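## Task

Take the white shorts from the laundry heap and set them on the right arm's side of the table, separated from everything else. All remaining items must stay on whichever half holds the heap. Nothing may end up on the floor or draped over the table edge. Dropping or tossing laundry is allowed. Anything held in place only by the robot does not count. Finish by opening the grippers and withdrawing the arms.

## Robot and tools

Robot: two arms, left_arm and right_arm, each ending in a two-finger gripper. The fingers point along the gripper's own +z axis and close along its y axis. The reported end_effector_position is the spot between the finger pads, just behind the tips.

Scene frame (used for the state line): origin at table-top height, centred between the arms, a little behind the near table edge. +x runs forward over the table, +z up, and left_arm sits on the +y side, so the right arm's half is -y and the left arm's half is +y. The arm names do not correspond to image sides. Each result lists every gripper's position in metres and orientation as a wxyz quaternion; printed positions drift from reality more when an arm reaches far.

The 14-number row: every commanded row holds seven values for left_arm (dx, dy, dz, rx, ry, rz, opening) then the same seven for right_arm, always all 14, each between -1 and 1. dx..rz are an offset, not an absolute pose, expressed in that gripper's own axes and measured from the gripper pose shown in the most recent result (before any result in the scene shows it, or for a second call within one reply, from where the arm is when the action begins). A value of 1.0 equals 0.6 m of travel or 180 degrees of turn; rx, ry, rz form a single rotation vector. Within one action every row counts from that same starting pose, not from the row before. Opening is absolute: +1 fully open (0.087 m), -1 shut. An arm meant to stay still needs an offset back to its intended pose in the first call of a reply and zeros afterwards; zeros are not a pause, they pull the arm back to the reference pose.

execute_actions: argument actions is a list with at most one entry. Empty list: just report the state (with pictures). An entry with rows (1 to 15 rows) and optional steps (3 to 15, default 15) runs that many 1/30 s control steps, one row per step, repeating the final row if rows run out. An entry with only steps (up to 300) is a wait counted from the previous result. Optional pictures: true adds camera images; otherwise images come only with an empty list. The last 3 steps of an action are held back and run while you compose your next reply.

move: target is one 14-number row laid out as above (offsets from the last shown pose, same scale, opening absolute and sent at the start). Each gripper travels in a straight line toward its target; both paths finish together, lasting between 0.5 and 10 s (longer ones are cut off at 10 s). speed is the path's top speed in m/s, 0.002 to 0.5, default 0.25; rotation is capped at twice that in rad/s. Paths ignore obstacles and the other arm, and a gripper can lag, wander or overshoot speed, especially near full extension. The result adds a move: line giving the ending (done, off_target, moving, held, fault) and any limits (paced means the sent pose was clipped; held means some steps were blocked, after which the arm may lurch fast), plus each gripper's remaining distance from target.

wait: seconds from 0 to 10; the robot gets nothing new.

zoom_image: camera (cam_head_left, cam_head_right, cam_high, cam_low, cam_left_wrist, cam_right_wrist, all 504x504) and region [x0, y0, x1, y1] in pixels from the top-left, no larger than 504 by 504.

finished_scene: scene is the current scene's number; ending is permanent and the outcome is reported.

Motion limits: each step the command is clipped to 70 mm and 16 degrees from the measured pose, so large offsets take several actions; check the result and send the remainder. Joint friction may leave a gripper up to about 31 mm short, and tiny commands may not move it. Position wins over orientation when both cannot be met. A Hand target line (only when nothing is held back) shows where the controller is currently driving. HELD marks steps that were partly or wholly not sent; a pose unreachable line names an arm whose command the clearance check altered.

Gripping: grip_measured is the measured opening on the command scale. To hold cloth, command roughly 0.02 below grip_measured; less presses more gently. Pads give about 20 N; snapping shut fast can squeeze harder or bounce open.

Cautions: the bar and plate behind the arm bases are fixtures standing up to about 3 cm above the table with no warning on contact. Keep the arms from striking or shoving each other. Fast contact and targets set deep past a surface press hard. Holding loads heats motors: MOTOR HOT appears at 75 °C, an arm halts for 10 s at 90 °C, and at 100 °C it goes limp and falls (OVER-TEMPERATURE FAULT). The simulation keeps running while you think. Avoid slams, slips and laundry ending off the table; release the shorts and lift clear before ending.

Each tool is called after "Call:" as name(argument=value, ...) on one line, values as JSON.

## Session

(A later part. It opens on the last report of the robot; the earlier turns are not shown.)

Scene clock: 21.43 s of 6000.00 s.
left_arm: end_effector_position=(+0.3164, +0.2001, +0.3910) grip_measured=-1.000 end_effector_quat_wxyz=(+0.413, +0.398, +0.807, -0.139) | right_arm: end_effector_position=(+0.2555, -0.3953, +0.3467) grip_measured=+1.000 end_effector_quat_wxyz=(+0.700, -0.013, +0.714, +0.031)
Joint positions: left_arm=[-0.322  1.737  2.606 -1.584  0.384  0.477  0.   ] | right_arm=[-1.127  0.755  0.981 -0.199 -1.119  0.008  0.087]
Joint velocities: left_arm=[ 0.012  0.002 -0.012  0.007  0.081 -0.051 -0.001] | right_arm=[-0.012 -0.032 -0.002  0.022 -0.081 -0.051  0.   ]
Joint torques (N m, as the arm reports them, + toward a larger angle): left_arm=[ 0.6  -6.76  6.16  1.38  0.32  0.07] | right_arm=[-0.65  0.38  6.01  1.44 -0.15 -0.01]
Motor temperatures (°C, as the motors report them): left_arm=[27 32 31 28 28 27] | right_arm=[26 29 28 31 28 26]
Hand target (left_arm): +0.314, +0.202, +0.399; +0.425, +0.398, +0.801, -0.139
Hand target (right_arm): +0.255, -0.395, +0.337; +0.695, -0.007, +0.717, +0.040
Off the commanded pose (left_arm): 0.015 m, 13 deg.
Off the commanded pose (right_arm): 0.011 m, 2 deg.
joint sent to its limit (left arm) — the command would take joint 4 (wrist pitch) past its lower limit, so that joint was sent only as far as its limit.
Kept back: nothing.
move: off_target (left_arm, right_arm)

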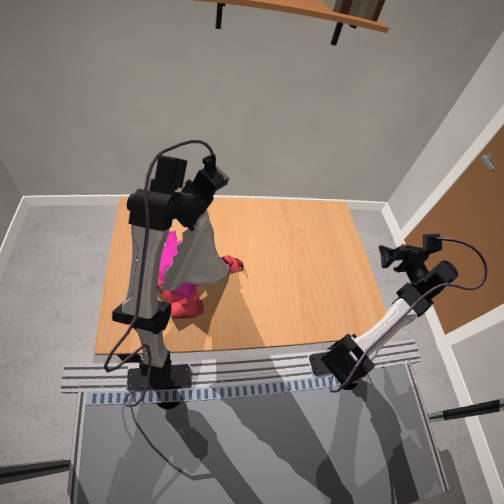

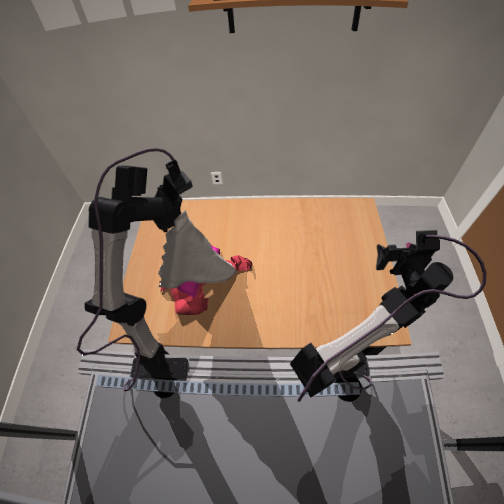

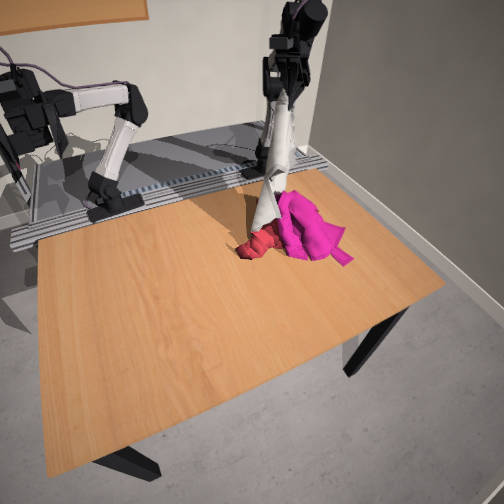

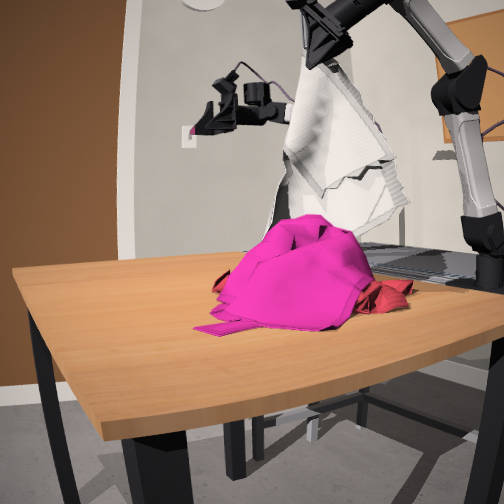

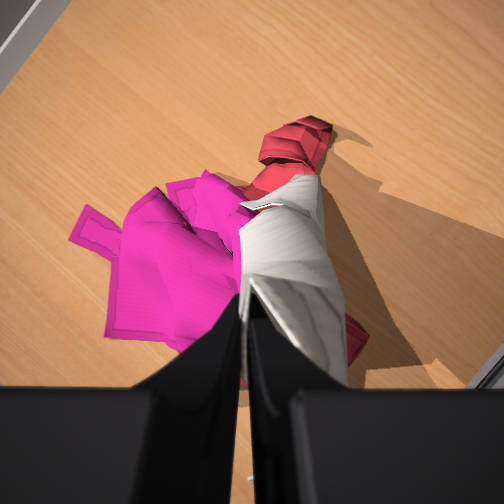

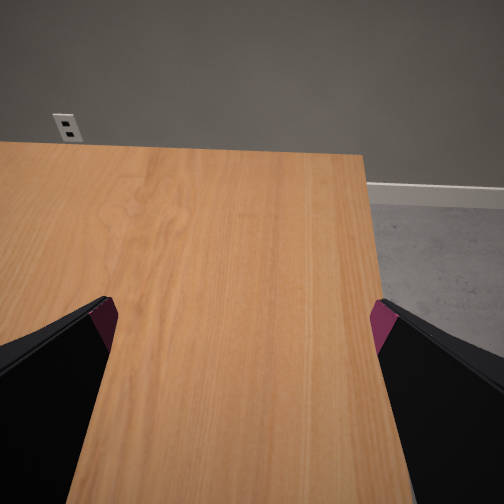

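Call:
move(target=[-0.1,0.013,-0.083,0,0,0,-1,0,-0.1,-0.05,0.3,0,0,1])

Call:
move(target=[-0.39,-0.40,0.44,0.15,-0.14,0.12,-1,0,0,0,0,0,0,1])

Scene clock: 24.27 s of 6000.00 s.
left_arm: end_effector_position=(+0.3206, +0.1973, +0.4507) grip_measured=-1.000 end_effector_quat_wxyz=(+0.514, +0.363, +0.764, -0.143) | right_arm: end_effector_position=(+0.2231, -0.4586, +0.3542) grip_measured=+1.000 end_effector_quat_wxyz=(+0.641, +0.310, +0.639, -0.292)
Joint positions: left_arm=[-0.313  1.772  2.83  -1.527  0.398  0.39   0.   ] | right_arm=[-0.364  0.65   0.981 -0.281  0.585 -0.003  0.087]
Joint velocities: left_arm=[ 0.002  0.002 -0.002  0.051 -0.037 -0.081  0.   ] | right_arm=[ 0.007 -0.012 -0.002 -0.051  0.081 -0.007  0.   ]
Joint torques (N m, as the arm reports them, + toward a larger angle): left_arm=[ 0.71 -7.38  5.44  1.66  0.22 -0.07] | right_arm=[ 0.93  2.46  6.4   1.83 -0.02 -0.1 ]
Motor temperatures (°C, as the motors report them): left_arm=[27 32 31 29 28 27] | right_arm=[26 28 29 31 28 26]
Hand target (left_arm): +0.313, +0.200, +0.467; +0.539, +0.360, +0.748, -0.141
Hand target (right_arm): +0.228, -0.459, +0.346; +0.632, +0.306, +0.647, -0.296
Off the commanded pose (left_arm): 0.020 m, 13 deg.
Off the commanded pose (right_arm): 0.011 m, 2 deg.
elbow stopped short (left arm): the move would have taken joint 3 (elbow) straighter than the controller allows; a more bent joint 3 avoids this.
Kept back: nothing.
move: off_target (left_arm, right_arm)

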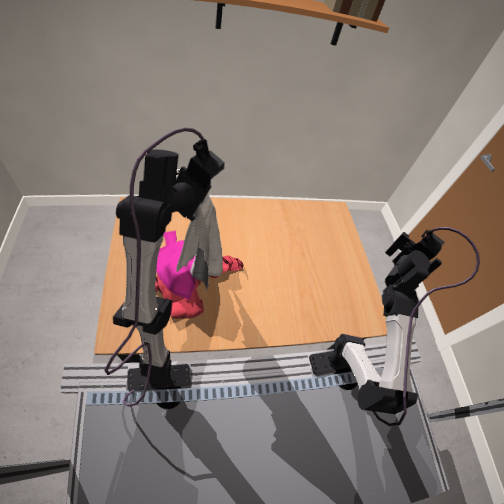

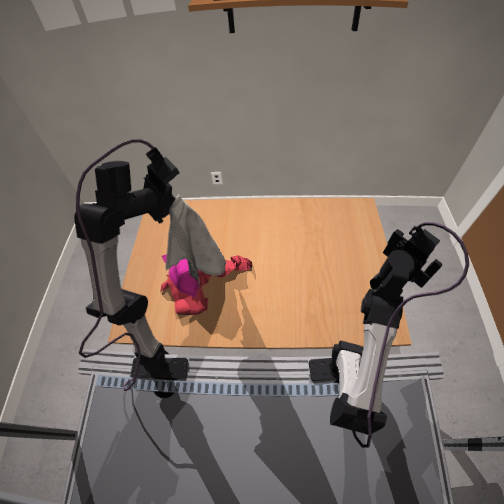

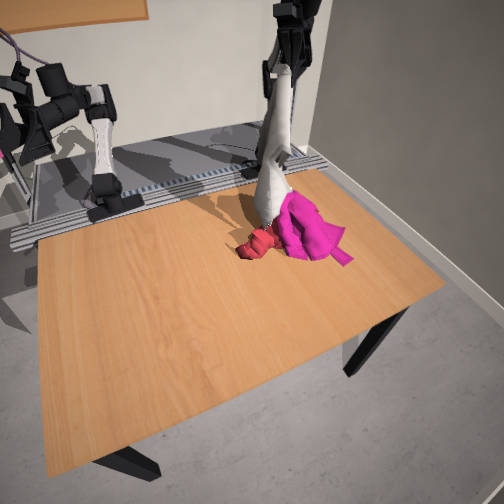

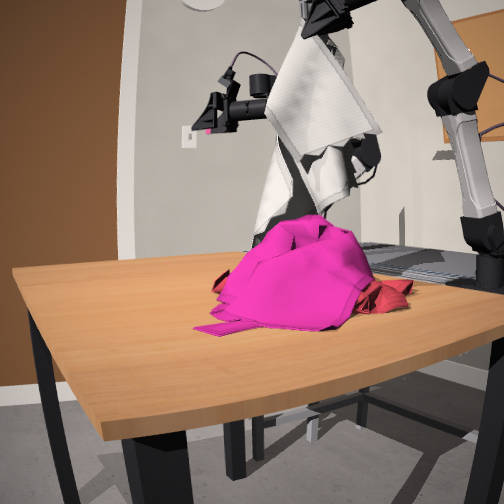

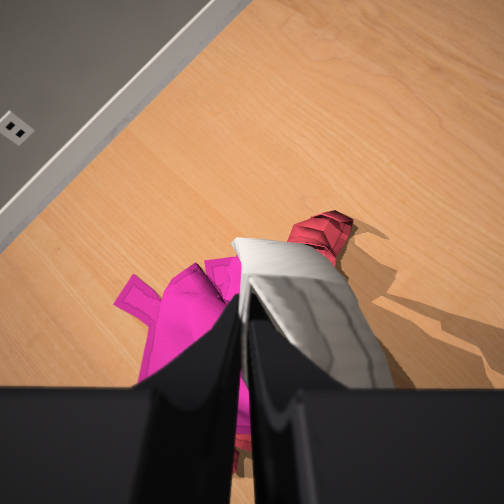

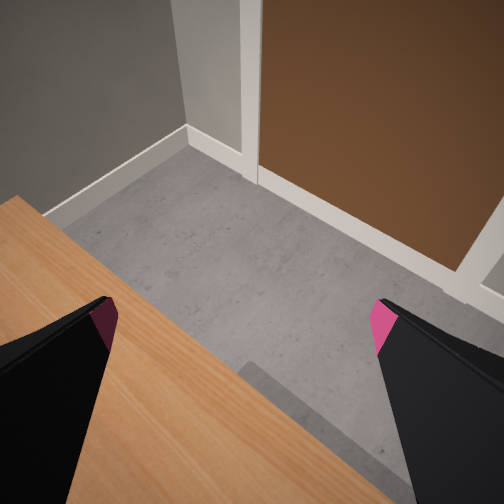

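Scene clock: 28.07 s of 6000.00 s.
left_arm: end_effector_position=(+0.3851, -0.2165, +0.4919) grip_measured=-1.000 end_effector_quat_wxyz=(+0.810, +0.359, +0.357, -0.297) | right_arm: end_effector_position=(+0.2231, -0.4587, +0.3542) grip_measured=+1.000 end_effector_quat_wxyz=(+0.641, +0.310, +0.639, -0.292)
Joint positions: left_arm=[-0.998  2.469  2.83   0.164  0.179  0.365  0.   ] | right_arm=[-0.364  0.65   0.981 -0.281  0.585 -0.003  0.087]
Joint velocities: left_arm=[-0.012  0.002  0.002  0.037  0.037  0.022  0.   ] | right_arm=[ 0.002  0.002 -0.007 -0.022 -0.095 -0.022  0.   ]
Joint torques (N m, as the arm reports them, + toward a larger angle): left_arm=[ -1.12 -13.84   8.43   1.37  -0.16   0.09] | right_arm=[ 0.13  1.43  7.96  1.72 -0.06  0.  ]
Motor temperatures (°C, as the motors report them): left_arm=[27 33 31 30 28 27] | right_arm=[26 28 29 32 28 26]
Hand target (left_arm): +0.377, -0.216, +0.504; +0.818, +0.351, +0.343, -0.300
Hand target (right_arm): +0.223, -0.459, +0.354; +0.641, +0.310, +0.639, -0.292
Off the commanded pose (left_arm): 0.017 m, 39 deg; orientation clipped at the last step of the last action.
Off the commanded pose (right_arm): 0.000 m, 0 deg.
elbow stopped short (left arm): the move would have taken joint 3 (elbow) straighter than the controller allows; a more bent joint 3 avoids this.
Kept back: nothing.
move: off_target (left_arm); limits=paced

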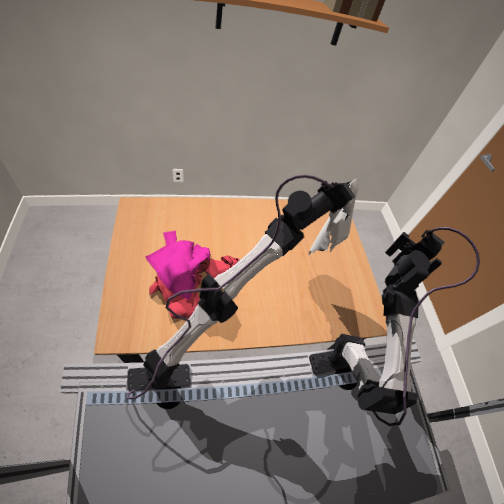

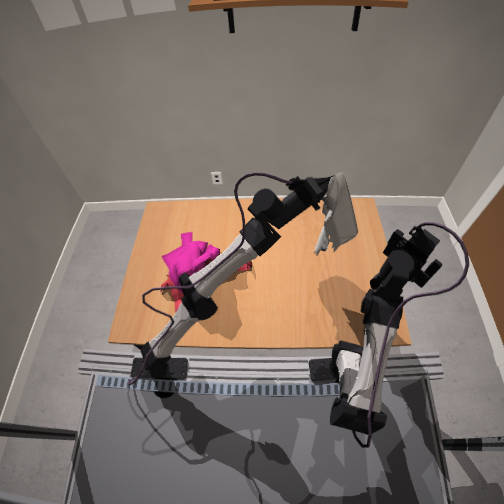

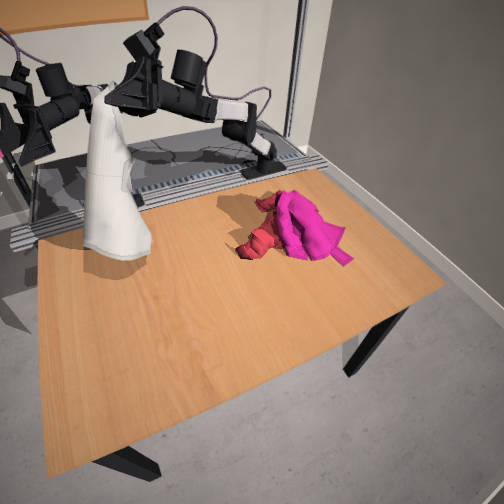

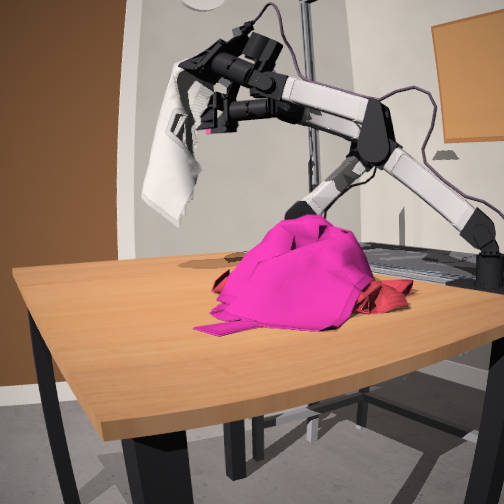

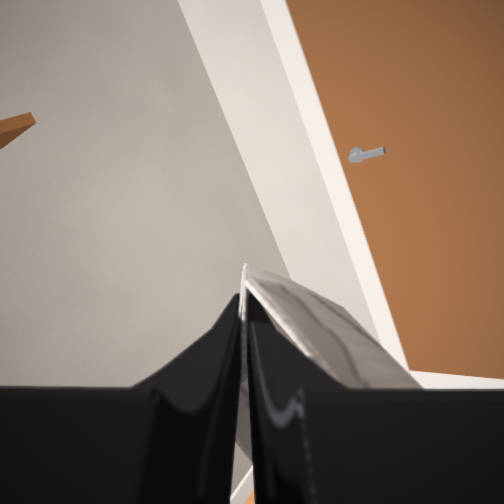

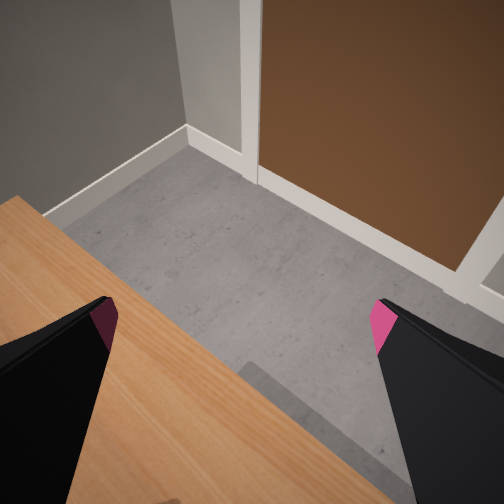

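Call:
move(target=[0.33,-0.15,-0.2,0,0.3,0,-1,0,0,0,0,0,0,1], speed=0.3)

Call:
move(target=[0,0,0,0,0,0,1,0,0,0,0,0,0,1])

Call:
move(target=[-0.1,0.1,-0.45,0,0,0,1,0,0,0,0,0,0,1], speed=0.3)

Scene clock: 30.60 s of 6000.00 s.
left_arm: end_effector_position=(+0.3987, -0.2115, +0.2447) grip_measured=-1.000 end_effector_quat_wxyz=(+0.570, +0.446, +0.683, -0.098) | right_arm: end_effector_position=(+0.2231, -0.4587, +0.3542) grip_measured=+1.000 end_effector_quat_wxyz=(+0.641, +0.310, +0.639, -0.292)
Joint positions: left_arm=[-1.083  2.553  2.814 -0.597 -0.278  0.336  0.   ] | right_arm=[-0.364  0.65   0.981 -0.281  0.585 -0.003  0.087]
Joint velocities: left_arm=[-0.007  0.071  0.129  0.037  0.007 -0.022 -0.001] | right_arm=[ 0.007  0.002 -0.017  0.022 -0.007  0.051  0.   ]
Joint torques (N m, as the arm reports them, + toward a larger angle): left_arm=[ -1.15 -14.87   9.26   1.53  -0.11  -0.08] | right_arm=[ 0.13  1.43  7.98  1.71 -0.06 -0.01]
Motor temperatures (°C, as the motors report them): left_arm=[27 34 31 30 28 27] | right_arm=[26 28 29 32 28 26]
Hand target (left_arm): +0.392, -0.215, +0.244; +0.567, +0.448, +0.684, -0.099
Hand target (right_arm): +0.223, -0.459, +0.354; +0.641, +0.310, +0.639, -0.292
Off the commanded pose (left_arm): 0.012 m, 2 deg.
Off the commanded pose (right_arm): 0.000 m, 0 deg.
Kept back: nothing.
move: off_target (left_arm)

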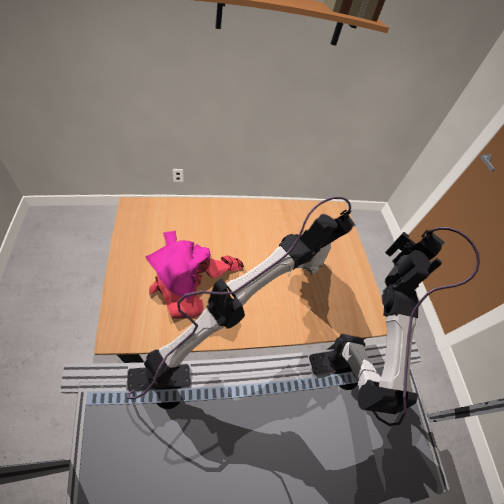

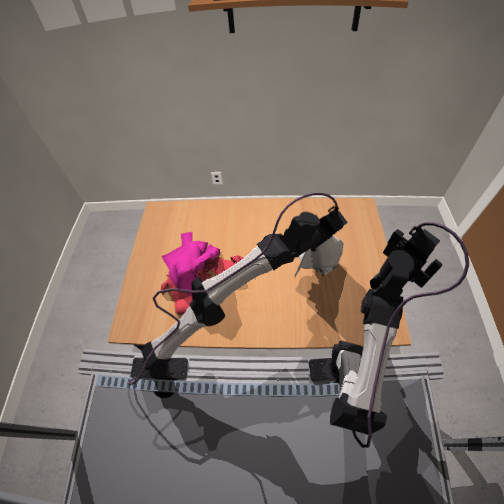

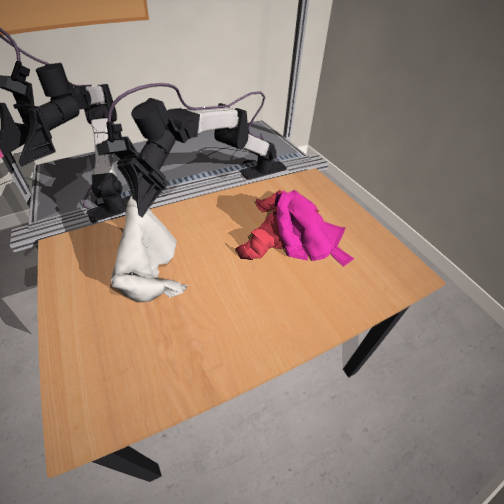

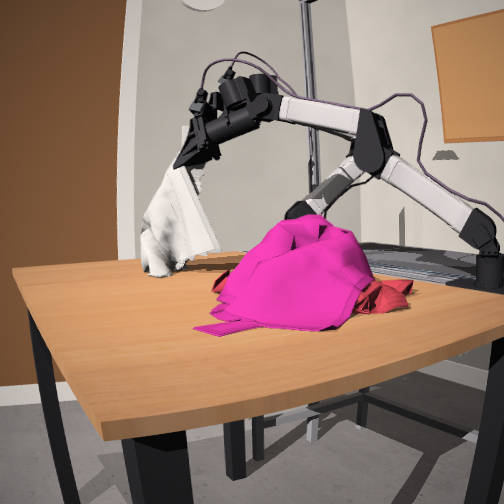

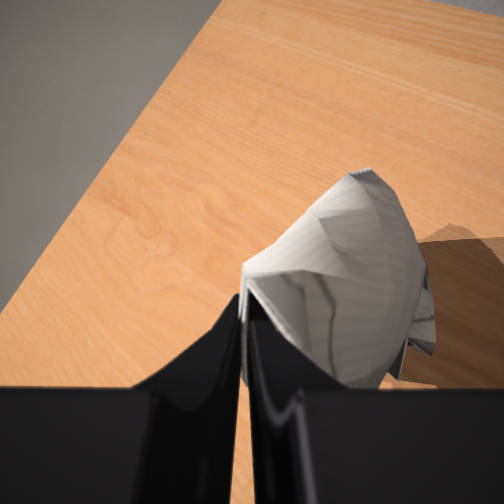

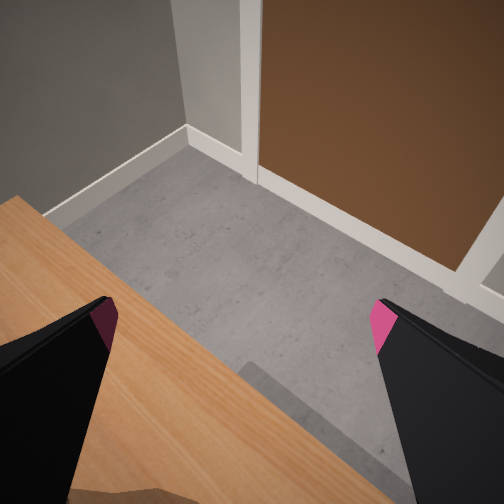

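Scene clock: 31.10 s of 6000.00 s.
left_arm: end_effector_position=(+0.3987, -0.2114, +0.2444) grip_measured=+0.981 end_effector_quat_wxyz=(+0.569, +0.446, +0.684, -0.098) | right_arm: end_effector_position=(+0.2231, -0.4587, +0.3542) grip_measured=+1.000 end_effector_quat_wxyz=(+0.641, +0.310, +0.639, -0.292)
Joint positions: left_arm=[-1.083  2.554  2.816 -0.598 -0.278  0.336  0.087] | right_arm=[-0.364  0.65   0.981 -0.281  0.585 -0.003  0.087]
Joint velocities: left_arm=[-0.012 -0.012 -0.012  0.051  0.051  0.022  0.   ] | right_arm=[-0.007  0.007  0.007 -0.051 -0.051  0.007  0.   ]
Joint torques (N m, as the arm reports them, + toward a larger angle): left_arm=[ -0.12 -15.39   7.34   1.66  -0.05   0.03] | right_arm=[ 0.13  1.45  7.99  1.71 -0.05 -0.01]
Motor temperatures (°C, as the motors report them): left_arm=[27 34 31 30 28 27] | right_arm=[26 28 29 32 28 26]
Hand target (left_arm): +0.399, -0.211, +0.245; +0.569, +0.446, +0.683, -0.098
Hand target (right_arm): +0.223, -0.459, +0.354; +0.641, +0.310, +0.639, -0.292
Off the commanded pose (left_arm): 0.000 m, 0 deg.
Off the commanded pose (right_arm): 0.000 m, 0 deg.
Kept back: nothing.
move: done

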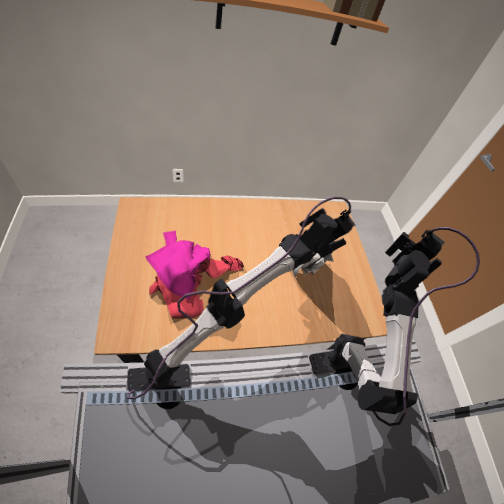

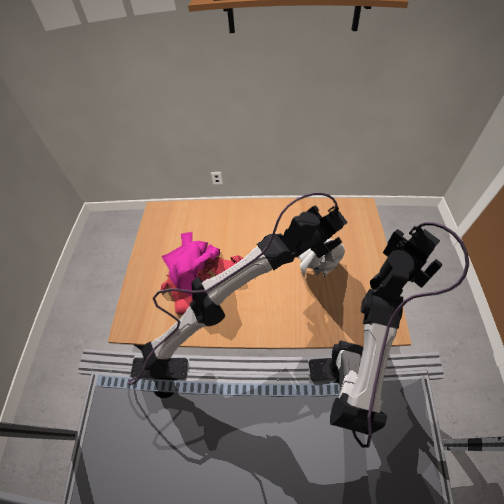

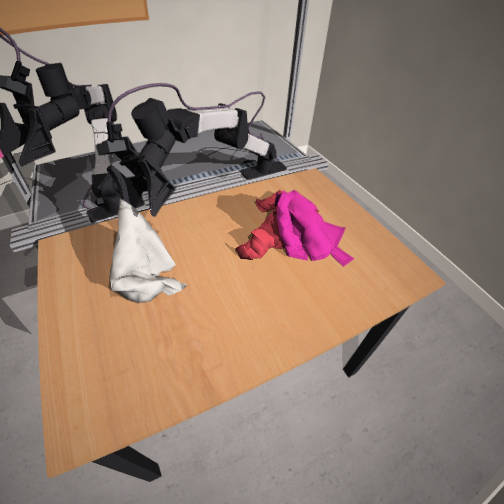

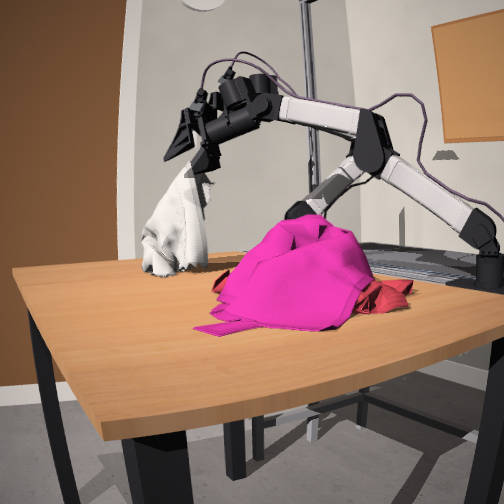

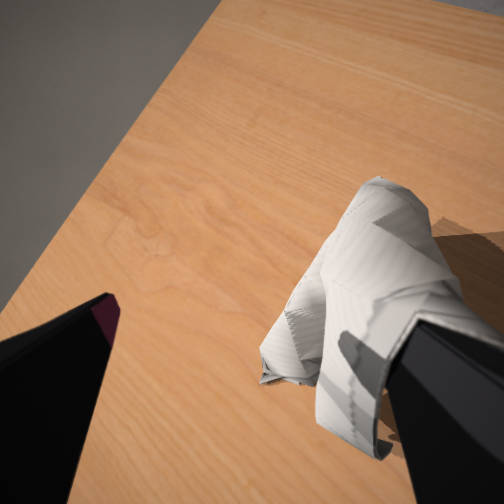

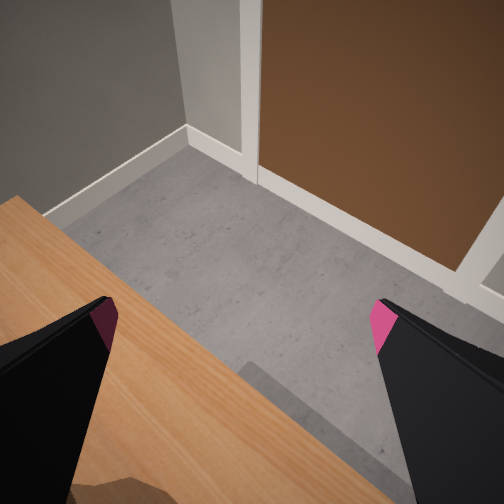

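Scene clock: 32.73 s of 6000.00 s.
left_arm: end_effector_position=(+0.2545, -0.0278, +0.4020) grip_measured=+0.981 end_effector_quat_wxyz=(+0.571, +0.446, +0.683, -0.096) | right_arm: end_effector_position=(+0.2231, -0.4587, +0.3542) grip_measured=+1.000 end_effector_quat_wxyz=(+0.641, +0.310, +0.639, -0.292)
Joint positions: left_arm=[-1.2    1.626  2.069 -0.791 -0.392  0.298  0.087] | right_arm=[-0.364  0.65   0.981 -0.281  0.585 -0.003  0.087]
Joint velocities: left_arm=[-0.007 -0.002 -0.002 -0.007 -0.022 -0.022 -0.   ] | right_arm=[ 0.002  0.002 -0.002 -0.037  0.051 -0.037  0.   ]
Joint torques (N m, as the arm reports them, + toward a larger angle): left_arm=[-1.01 -6.75  7.46  1.51 -0.08 -0.08] | right_arm=[ 0.1   1.4   7.98  1.71 -0.05 -0.01]
Motor temperatures (°C, as the motors report them): left_arm=[27 35 31 30 28 27] | right_arm=[26 28 29 32 28 26]
Hand target (left_arm): +0.251, -0.029, +0.403; +0.570, +0.446, +0.683, -0.097
Hand target (right_arm): +0.223, -0.459, +0.354; +0.641, +0.310, +0.639, -0.292
Off the commanded pose (left_arm): 0.009 m, 0 deg.
Off the commanded pose (right_arm): 0.000 m, 0 deg.
Kept back: nothing.
move: done

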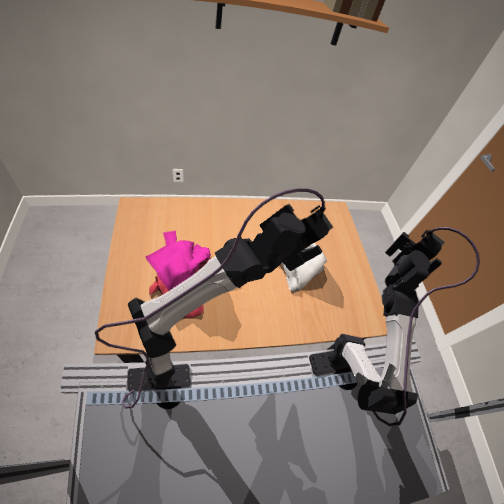

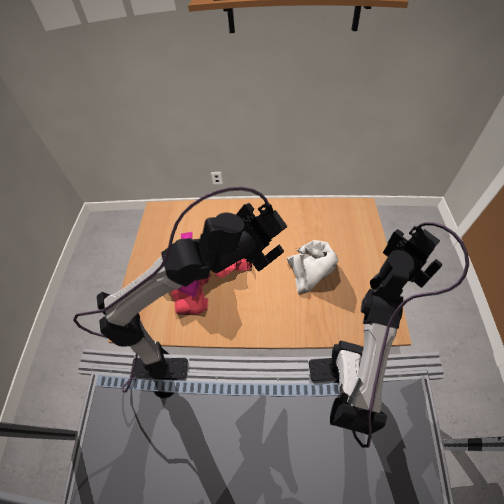

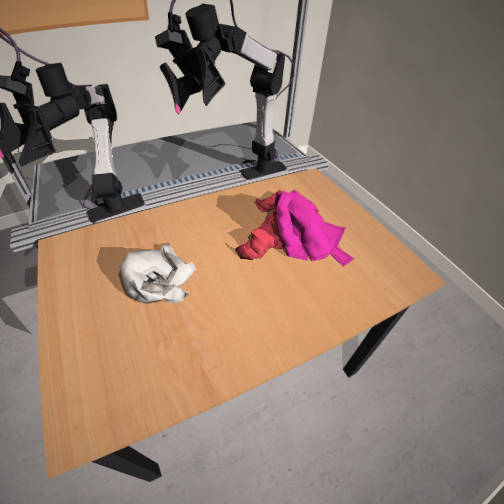

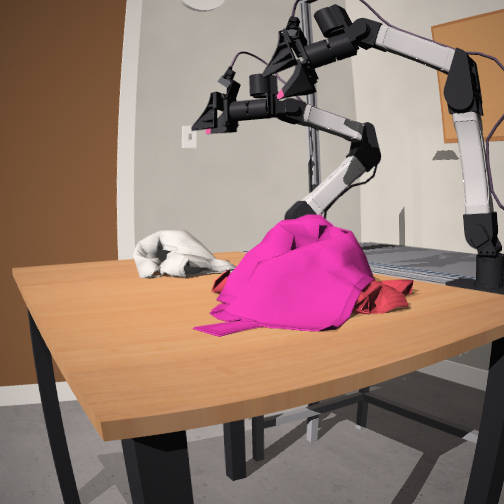

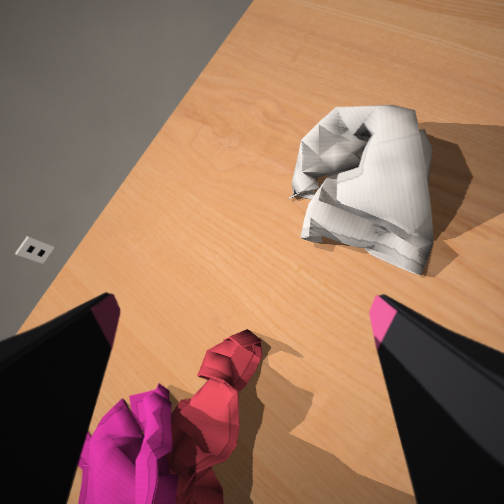

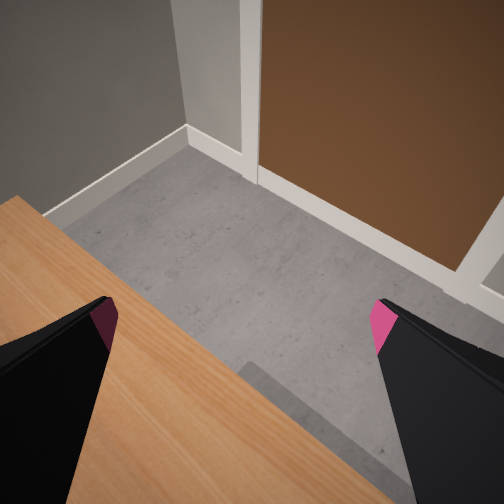

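Call:
finished_scene(scene=1)

The scene is finished: the task was done.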